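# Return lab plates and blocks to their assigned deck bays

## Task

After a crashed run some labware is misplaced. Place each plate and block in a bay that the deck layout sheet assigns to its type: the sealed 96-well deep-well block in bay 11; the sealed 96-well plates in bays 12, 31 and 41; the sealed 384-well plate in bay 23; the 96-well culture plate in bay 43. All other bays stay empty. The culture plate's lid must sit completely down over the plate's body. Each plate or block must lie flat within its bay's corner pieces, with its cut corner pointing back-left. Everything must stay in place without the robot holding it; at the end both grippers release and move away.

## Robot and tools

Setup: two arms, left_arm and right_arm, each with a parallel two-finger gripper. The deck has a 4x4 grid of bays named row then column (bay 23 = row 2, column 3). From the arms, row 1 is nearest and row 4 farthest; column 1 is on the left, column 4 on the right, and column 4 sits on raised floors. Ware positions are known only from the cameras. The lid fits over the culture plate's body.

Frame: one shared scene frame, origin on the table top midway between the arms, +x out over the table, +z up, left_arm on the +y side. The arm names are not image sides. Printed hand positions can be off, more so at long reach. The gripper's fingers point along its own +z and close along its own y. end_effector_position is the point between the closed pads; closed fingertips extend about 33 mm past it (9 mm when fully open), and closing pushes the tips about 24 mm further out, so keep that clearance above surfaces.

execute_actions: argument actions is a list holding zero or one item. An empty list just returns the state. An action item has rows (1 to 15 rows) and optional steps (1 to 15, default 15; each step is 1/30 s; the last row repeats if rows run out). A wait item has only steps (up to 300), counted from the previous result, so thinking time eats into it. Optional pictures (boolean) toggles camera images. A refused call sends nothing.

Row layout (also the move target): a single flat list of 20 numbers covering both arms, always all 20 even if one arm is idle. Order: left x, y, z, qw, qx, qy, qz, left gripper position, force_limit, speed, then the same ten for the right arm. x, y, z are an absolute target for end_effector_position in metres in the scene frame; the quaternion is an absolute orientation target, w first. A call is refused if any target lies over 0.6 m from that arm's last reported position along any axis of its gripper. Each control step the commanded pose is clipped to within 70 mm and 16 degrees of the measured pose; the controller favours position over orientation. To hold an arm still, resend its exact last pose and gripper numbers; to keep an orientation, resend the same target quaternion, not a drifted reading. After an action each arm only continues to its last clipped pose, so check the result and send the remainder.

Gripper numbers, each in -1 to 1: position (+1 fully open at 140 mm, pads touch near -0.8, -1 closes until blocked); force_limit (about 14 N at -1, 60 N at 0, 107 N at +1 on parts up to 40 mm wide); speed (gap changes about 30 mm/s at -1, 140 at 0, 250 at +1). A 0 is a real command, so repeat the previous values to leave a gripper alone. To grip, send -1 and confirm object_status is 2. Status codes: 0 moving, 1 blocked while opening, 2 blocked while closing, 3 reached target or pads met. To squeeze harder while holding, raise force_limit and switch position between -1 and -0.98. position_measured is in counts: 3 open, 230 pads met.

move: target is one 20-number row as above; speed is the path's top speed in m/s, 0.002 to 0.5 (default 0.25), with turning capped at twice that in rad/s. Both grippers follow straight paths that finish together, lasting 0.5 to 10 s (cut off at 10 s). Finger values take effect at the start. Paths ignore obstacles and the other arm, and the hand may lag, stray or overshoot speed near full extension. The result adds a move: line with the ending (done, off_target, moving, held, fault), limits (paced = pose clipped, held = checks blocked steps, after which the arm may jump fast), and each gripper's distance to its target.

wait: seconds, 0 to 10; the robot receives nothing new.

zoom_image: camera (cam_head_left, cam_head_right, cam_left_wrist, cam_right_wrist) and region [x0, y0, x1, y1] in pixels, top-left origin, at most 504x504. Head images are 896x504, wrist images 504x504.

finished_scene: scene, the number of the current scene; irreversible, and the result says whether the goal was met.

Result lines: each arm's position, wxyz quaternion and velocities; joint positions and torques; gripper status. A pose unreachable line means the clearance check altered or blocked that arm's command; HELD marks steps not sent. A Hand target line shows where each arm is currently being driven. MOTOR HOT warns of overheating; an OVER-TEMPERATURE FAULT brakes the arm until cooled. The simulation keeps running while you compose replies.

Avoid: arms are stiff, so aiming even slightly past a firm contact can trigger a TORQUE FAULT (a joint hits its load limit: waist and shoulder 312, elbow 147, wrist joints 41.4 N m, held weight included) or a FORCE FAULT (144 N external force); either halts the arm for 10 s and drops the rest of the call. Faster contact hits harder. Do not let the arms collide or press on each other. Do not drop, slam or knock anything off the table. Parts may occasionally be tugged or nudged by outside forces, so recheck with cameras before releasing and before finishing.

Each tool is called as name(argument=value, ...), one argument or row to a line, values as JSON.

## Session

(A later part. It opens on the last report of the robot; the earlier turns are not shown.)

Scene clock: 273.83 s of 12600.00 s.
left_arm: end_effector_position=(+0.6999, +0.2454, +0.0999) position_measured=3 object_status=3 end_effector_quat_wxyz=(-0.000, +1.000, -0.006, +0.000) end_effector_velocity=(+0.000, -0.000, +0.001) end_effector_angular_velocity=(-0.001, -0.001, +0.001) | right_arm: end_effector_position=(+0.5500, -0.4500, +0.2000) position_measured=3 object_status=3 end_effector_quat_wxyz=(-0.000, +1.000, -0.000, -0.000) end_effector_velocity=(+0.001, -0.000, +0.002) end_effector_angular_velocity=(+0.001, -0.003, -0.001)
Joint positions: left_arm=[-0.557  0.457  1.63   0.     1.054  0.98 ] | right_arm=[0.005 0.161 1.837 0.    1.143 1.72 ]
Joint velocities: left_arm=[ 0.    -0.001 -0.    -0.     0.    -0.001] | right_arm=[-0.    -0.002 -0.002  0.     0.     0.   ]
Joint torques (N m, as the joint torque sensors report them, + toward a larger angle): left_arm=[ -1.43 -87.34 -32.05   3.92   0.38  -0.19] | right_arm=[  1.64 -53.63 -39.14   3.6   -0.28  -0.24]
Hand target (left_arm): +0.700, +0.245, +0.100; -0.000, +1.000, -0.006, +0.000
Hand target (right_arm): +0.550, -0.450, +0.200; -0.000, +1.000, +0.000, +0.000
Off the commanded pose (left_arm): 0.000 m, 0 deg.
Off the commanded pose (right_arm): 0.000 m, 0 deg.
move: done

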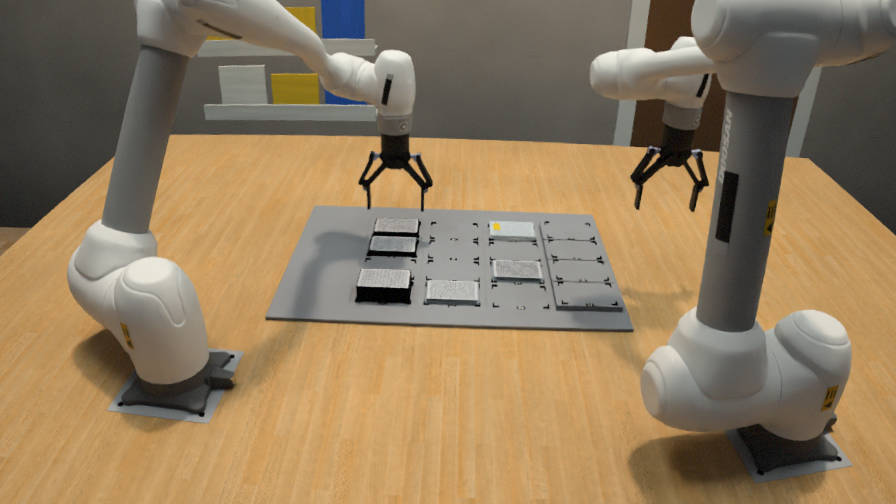

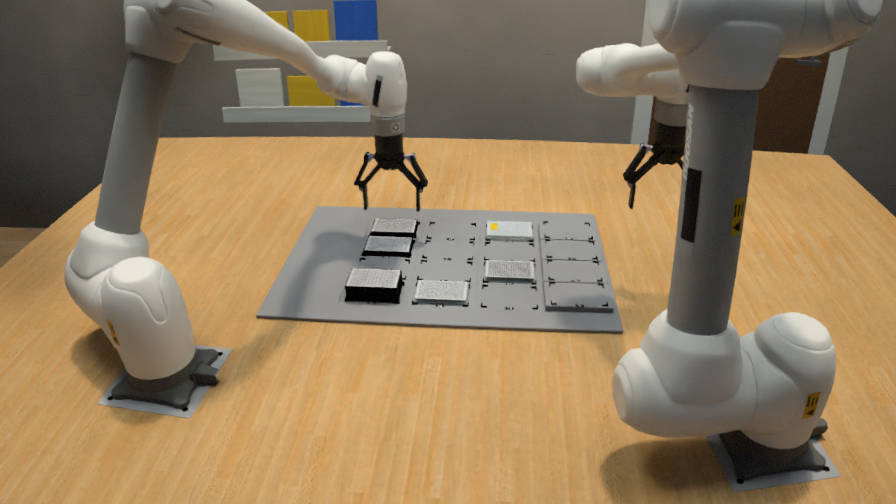

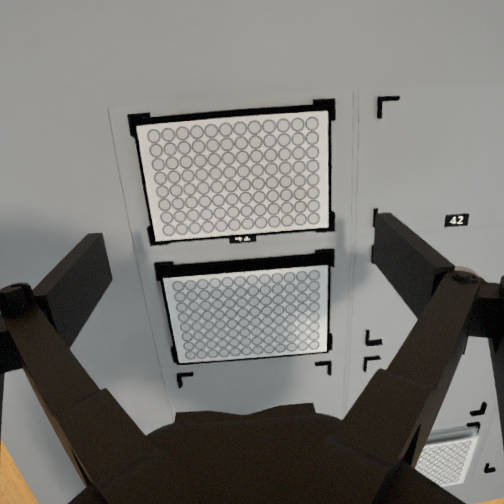

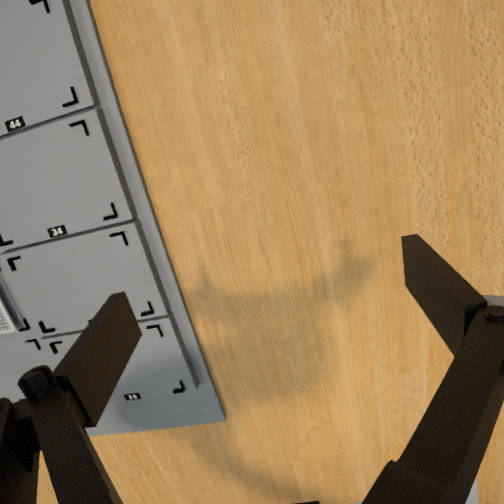

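move(
  target=[0.593,0.2453,0.1,0,1,-0.006,0,1,-0.3,-1,0.64,-0.12,0.09,0,1,0,0,1,-0.6,-1],
)

zoom_image(
  camera="cam_left_wrist",
  region=[90,0,410,320],
)

Scene clock: 280.13 s of 12600.00 s.
left_arm: end_effector_position=(+0.5930, +0.2452, +0.0999) position_measured=3 object_status=3 end_effector_quat_wxyz=(+0.000, +1.000, -0.006, -0.000) end_effector_velocity=(-0.000, -0.000, -0.000) end_effector_angular_velocity=(+0.000, -0.001, -0.000) | right_arm: end_effector_position=(+0.6395, -0.1199, +0.0898) position_measured=3 object_status=3 end_effector_quat_wxyz=(-0.000, +1.000, +0.000, +0.000) end_effector_velocity=(+0.000, +0.003, -0.000) end_effector_angular_velocity=(-0.001, -0.001, +0.003)
Joint positions: left_arm=[-0.647  0.334  1.815 -0.     0.992  0.89 ] | right_arm=[ 0.399  0.554  1.496 -0.     1.091  2.114]
Joint velocities: left_arm=[-0.001 -0.     0.001  0.001 -0.001 -0.001] | right_arm=[ 0.003  0.002 -0.003 -0.001  0.     0.001]
Joint torques (N m, as the joint torque sensors report them, + toward a larger angle): left_arm=[ -1.32 -73.76 -31.73   3.76   0.38  -0.35] | right_arm=[  0.01 -91.2  -38.27   4.02   0.05  -0.5 ]
Hand target (left_arm): +0.593, +0.245, +0.100; +0.000, +1.000, -0.006, -0.000
Hand target (right_arm): +0.640, -0.120, +0.090; -0.000, +1.000, +0.000, +0.000
Off the commanded pose (left_arm): 0.000 m, 0 deg.
Off the commanded pose (right_arm): 0.001 m, 0 deg.
After step 90, 1.37 s passed at rest.
move: done

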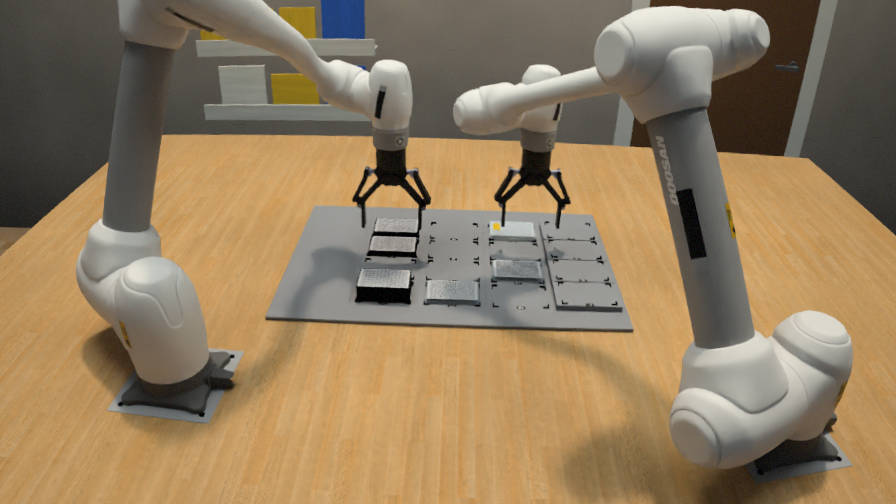

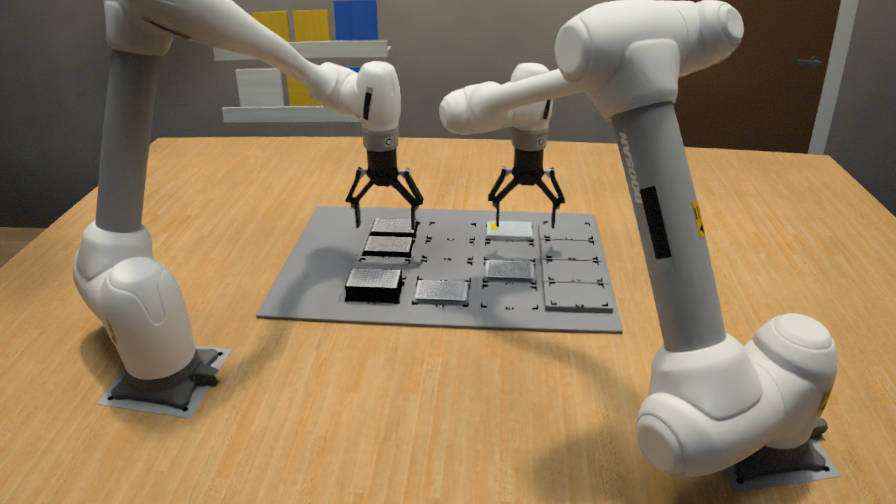

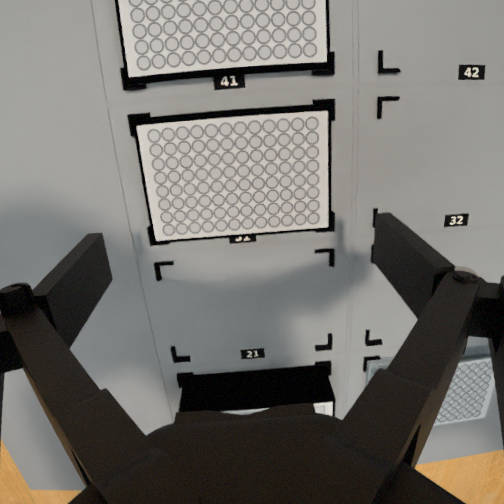

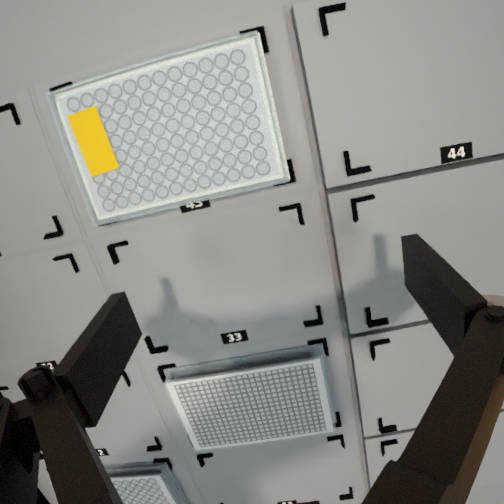

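Region (90, 0, 410, 320) of cam_left_wrist's 504x504 image, scaled by 1.575, with more detail than that image has.

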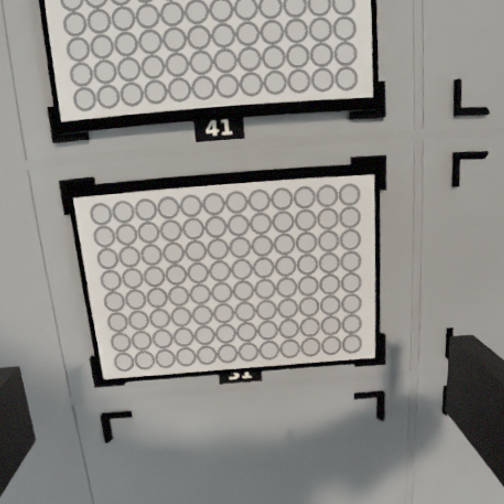

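41 matches 31. Check 43's front-left.

move(
  target=[0.5,0.42,0.15,0,1,-0.006,0,1,-0.3,-1,0.60,-0.07,0.06,0,1,0,0,1,-0.6,-1],
)

zoom_image(
  camera="cam_right_wrist",
  region=[60,0,400,240],
)

Scene clock: 285.53 s of 12600.00 s.
left_arm: end_effector_position=(+0.5001, +0.4202, +0.1498) position_measured=3 object_status=3 end_effector_quat_wxyz=(-0.000, +1.000, -0.006, +0.000) end_effector_velocity=(-0.001, +0.001, +0.000) end_effector_angular_velocity=(-0.001, +0.001, -0.000) | right_arm: end_effector_position=(+0.5999, -0.0701, +0.0600) position_measured=3 object_status=3 end_effector_quat_wxyz=(-0.000, +1.000, -0.000, +0.000) end_effector_velocity=(-0.000, -0.000, -0.001) end_effector_angular_velocity=(-0.001, +0.001, -0.000)
Joint positions: left_arm=[-0.496  0.034  2.082  0.001  1.026  1.041] | right_arm=[0.476 0.573 1.525 0.    1.044 2.191]
Joint velocities: left_arm=[ 0.002 -0.002  0.001 -0.001  0.001  0.003] | right_arm=[-0.     0.001  0.001 -0.    -0.     0.   ]
Joint torques (N m, as the joint torque sensors report them, + toward a larger angle): left_arm=[ -0.78 -42.85 -31.92   3.99   0.36  -0.16] | right_arm=[  1.98 -90.59 -36.48   3.91  -0.37  -0.57]
Hand target (left_arm): +0.500, +0.420, +0.150; -0.000, +1.000, -0.006, +0.000
Hand target (right_arm): +0.600, -0.070, +0.060; -0.000, +1.000, +0.000, +0.000
Off the commanded pose (left_arm): 0.000 m, 0 deg.
Off the commanded pose (right_arm): 0.000 m, 0 deg.
After step 90, 1.10 s passed at rest.
move: done

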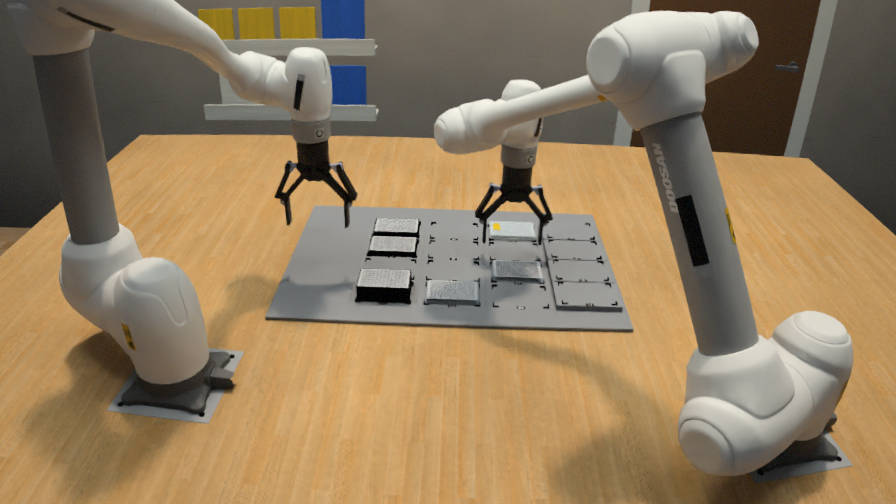

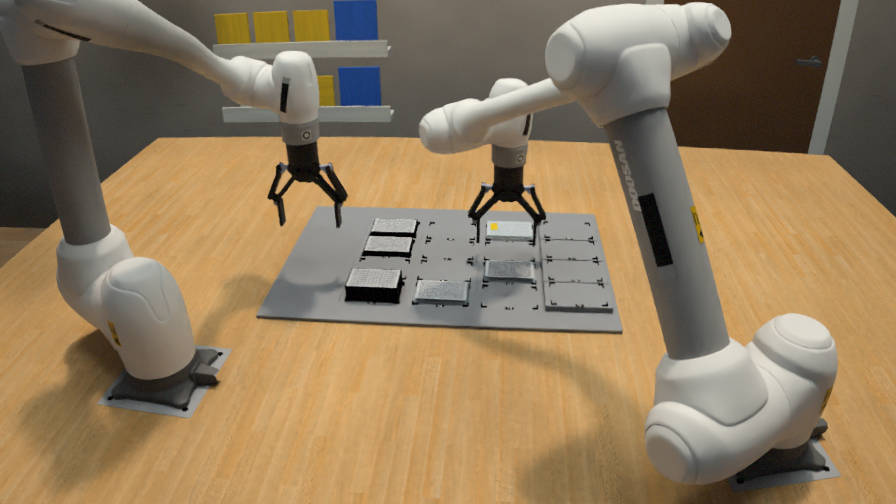

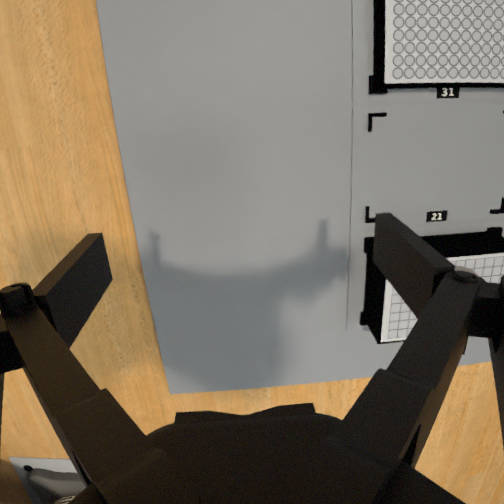

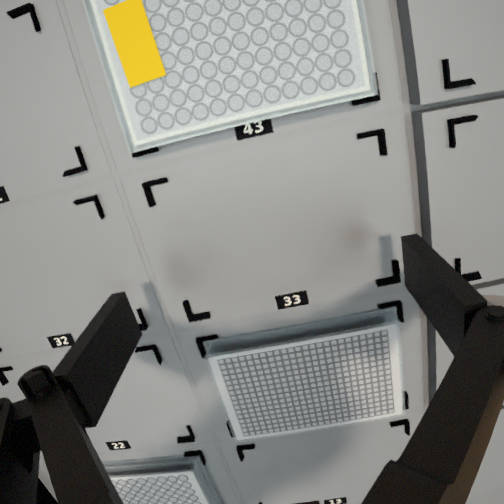

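Region (60, 0, 400, 240) of cam_right_wrist's 504x504 image, scaled by 1.482, with more detail than that image has; it fills the top 356 rows of this view, and the rest is white.

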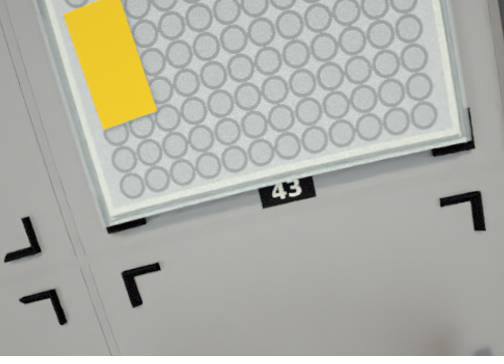

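move(
  target=[0.5,0.42,0.15,0,1,-0.006,0,1,-0.3,-1,0.64,0.01,0.06,0,1,0,0,1,-0.6,-1],
)

zoom_image(
  camera="cam_right_wrist",
  region=[200,0,440,240],
)

Scene clock: 290.60 s of 12600.00 s.
left_arm: end_effector_position=(+0.5000, +0.4200, +0.1500) position_measured=3 object_status=3 end_effector_quat_wxyz=(-0.000, +1.000, -0.006, +0.000) end_effector_velocity=(-0.000, +0.000, -0.000) end_effector_angular_velocity=(+0.001, +0.000, -0.002) | right_arm: end_effector_position=(+0.6399, +0.0100, +0.0599) position_measured=3 object_status=3 end_effector_quat_wxyz=(-0.000, +1.000, -0.000, +0.000) end_effector_velocity=(+0.001, +0.000, -0.001) end_effector_angular_velocity=(-0.001, +0.000, +0.000)
Joint positions: left_arm=[-0.496  0.034  2.082  0.     1.026  1.041] | right_arm=[0.523 0.691 1.32  0.    1.131 2.238]
Joint velocities: left_arm=[-0.     0.     0.     0.001  0.001  0.001] | right_arm=[ 0.     0.002 -0.002 -0.001  0.001  0.   ]
Joint torques (N m, as the joint torque sensors report them, + toward a larger angle): left_arm=[ -0.03 -43.7  -32.17   3.86   0.37  -0.32] | right_arm=[  -0.89 -102.73  -38.68    4.4    -0.04   -0.36]
Hand target (left_arm): +0.500, +0.420, +0.150; -0.000, +1.000, -0.006, +0.000
Hand target (right_arm): +0.640, +0.010, +0.060; +0.000, +1.000, -0.000, +0.000
Off the commanded pose (left_arm): 0.000 m, 0 deg.
Off the commanded pose (right_arm): 0.000 m, 0 deg.
After step 90, 1.20 s passed at rest.
move: done

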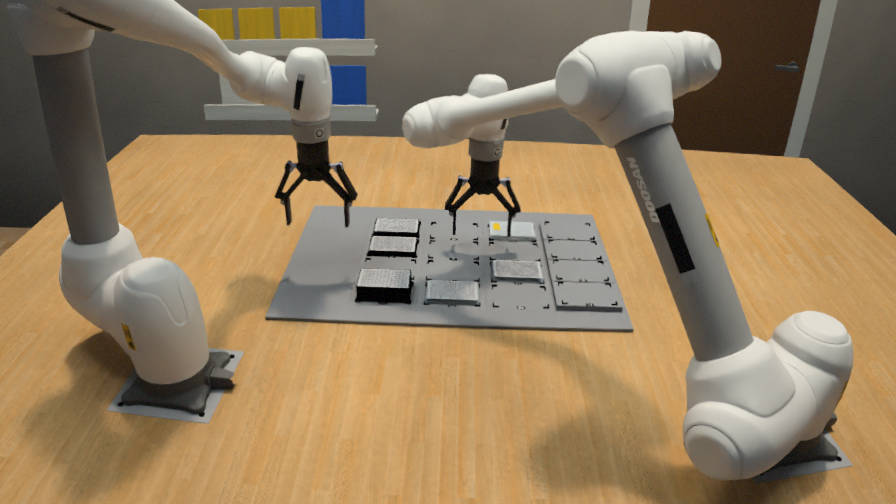

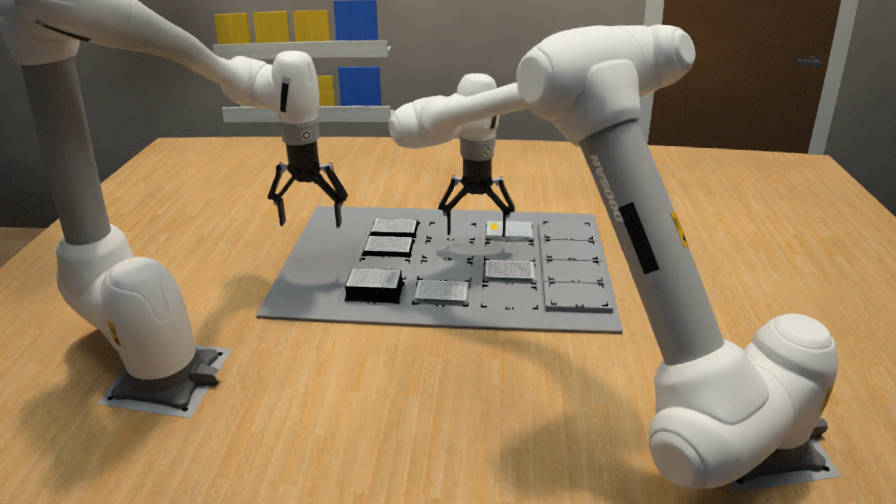

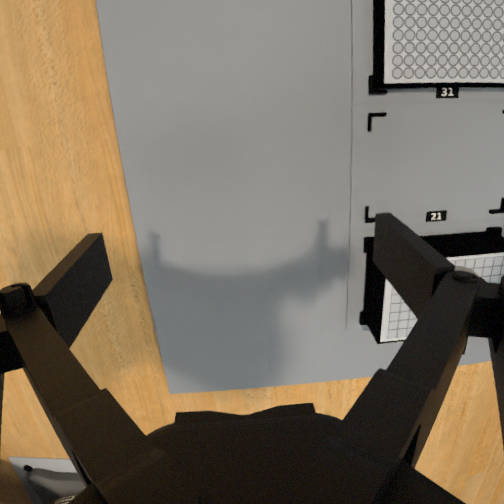

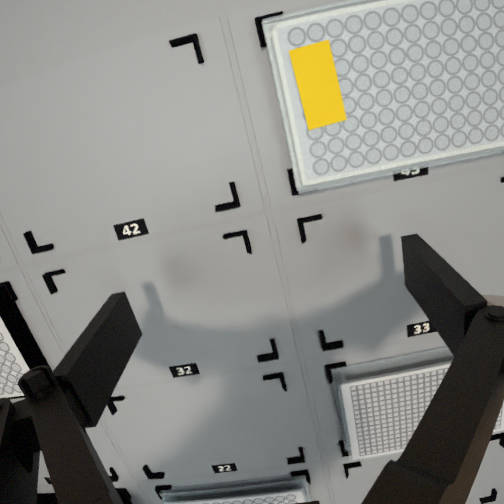

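Region (200, 0, 440, 240) of cam_right_wrist's 504x504 image, scaled by 2.100, with more detail than that image has.

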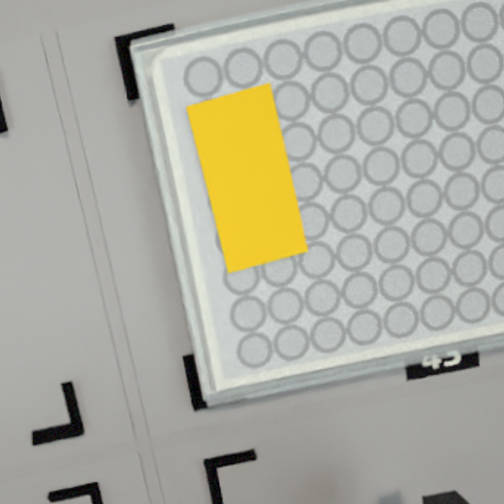

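Fine.

move(
  target=[0.5,0.42,0.15,0,1,-0.006,0,1,-0.3,-1,0.6,-0.1,0.2,0,1,0,0,1,-0.6,-1],
)

finished_scene(
  scene=1,
)

Scene clock: 295.67 s of 12600.00 s.
left_arm: end_effector_position=(+0.5000, +0.4200, +0.1500) position_measured=3 object_status=3 end_effector_quat_wxyz=(+0.000, +1.000, -0.006, +0.000) end_effector_velocity=(+0.001, +0.000, +0.000) end_effector_angular_velocity=(-0.000, -0.002, +0.000) | right_arm: end_effector_position=(+0.6003, -0.1000, +0.2000) position_measured=3 object_status=3 end_effector_quat_wxyz=(+0.000, +1.000, -0.000, -0.000) end_effector_velocity=(-0.001, +0.001, -0.000) end_effector_angular_velocity=(-0.001, +0.001, +0.002)
Joint positions: left_arm=[-0.496  0.034  2.082  0.     1.026  1.041] | right_arm=[ 0.446  0.453  1.441 -0.     1.248  2.161]
Joint velocities: left_arm=[ 0.001 -0.     0.     0.001 -0.001 -0.   ] | right_arm=[ 0.001  0.     0.001  0.     0.001 -0.   ]
Joint torques (N m, as the joint torque sensors report them, + toward a larger angle): left_arm=[ -1.8  -42.75 -32.1    3.94   0.35  -0.26] | right_arm=[  0.84 -83.14 -39.04   4.42  -0.07  -0.32]
Hand target (left_arm): +0.500, +0.420, +0.150; +0.000, +1.000, -0.006, -0.000
Hand target (right_arm): +0.600, -0.100, +0.200; +0.000, +1.000, -0.000, -0.000
Off the commanded pose (left_arm): 0.000 m, 0 deg.
Off the commanded pose (right_arm): 0.000 m, 0 deg.
After step 90, 0.87 s passed at rest.
move: done

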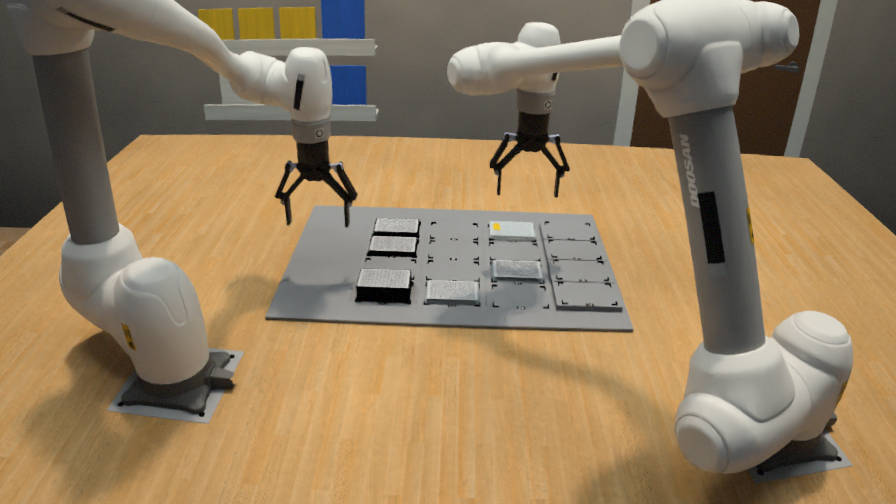

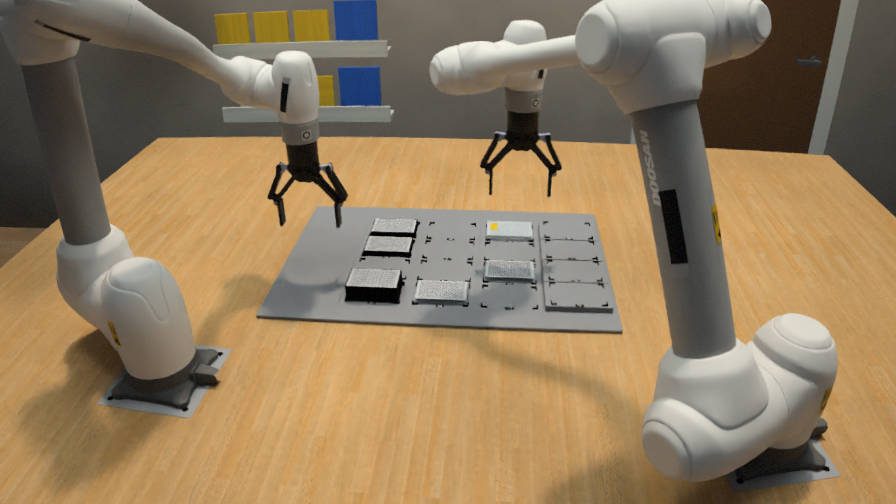

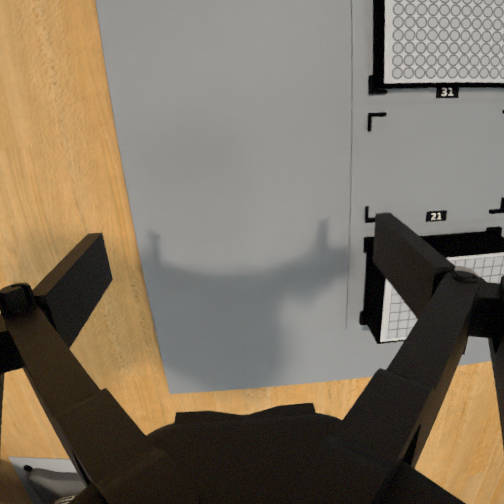

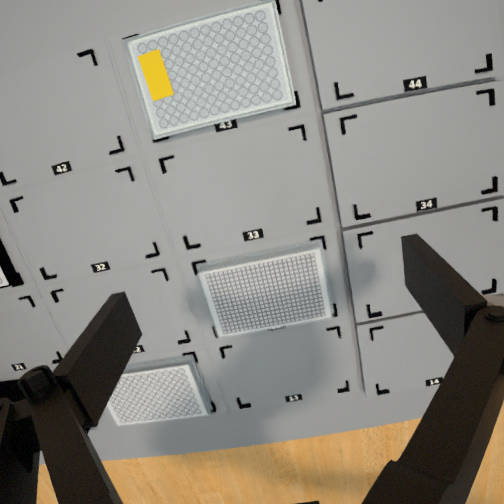

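The scene is finished: the task was done.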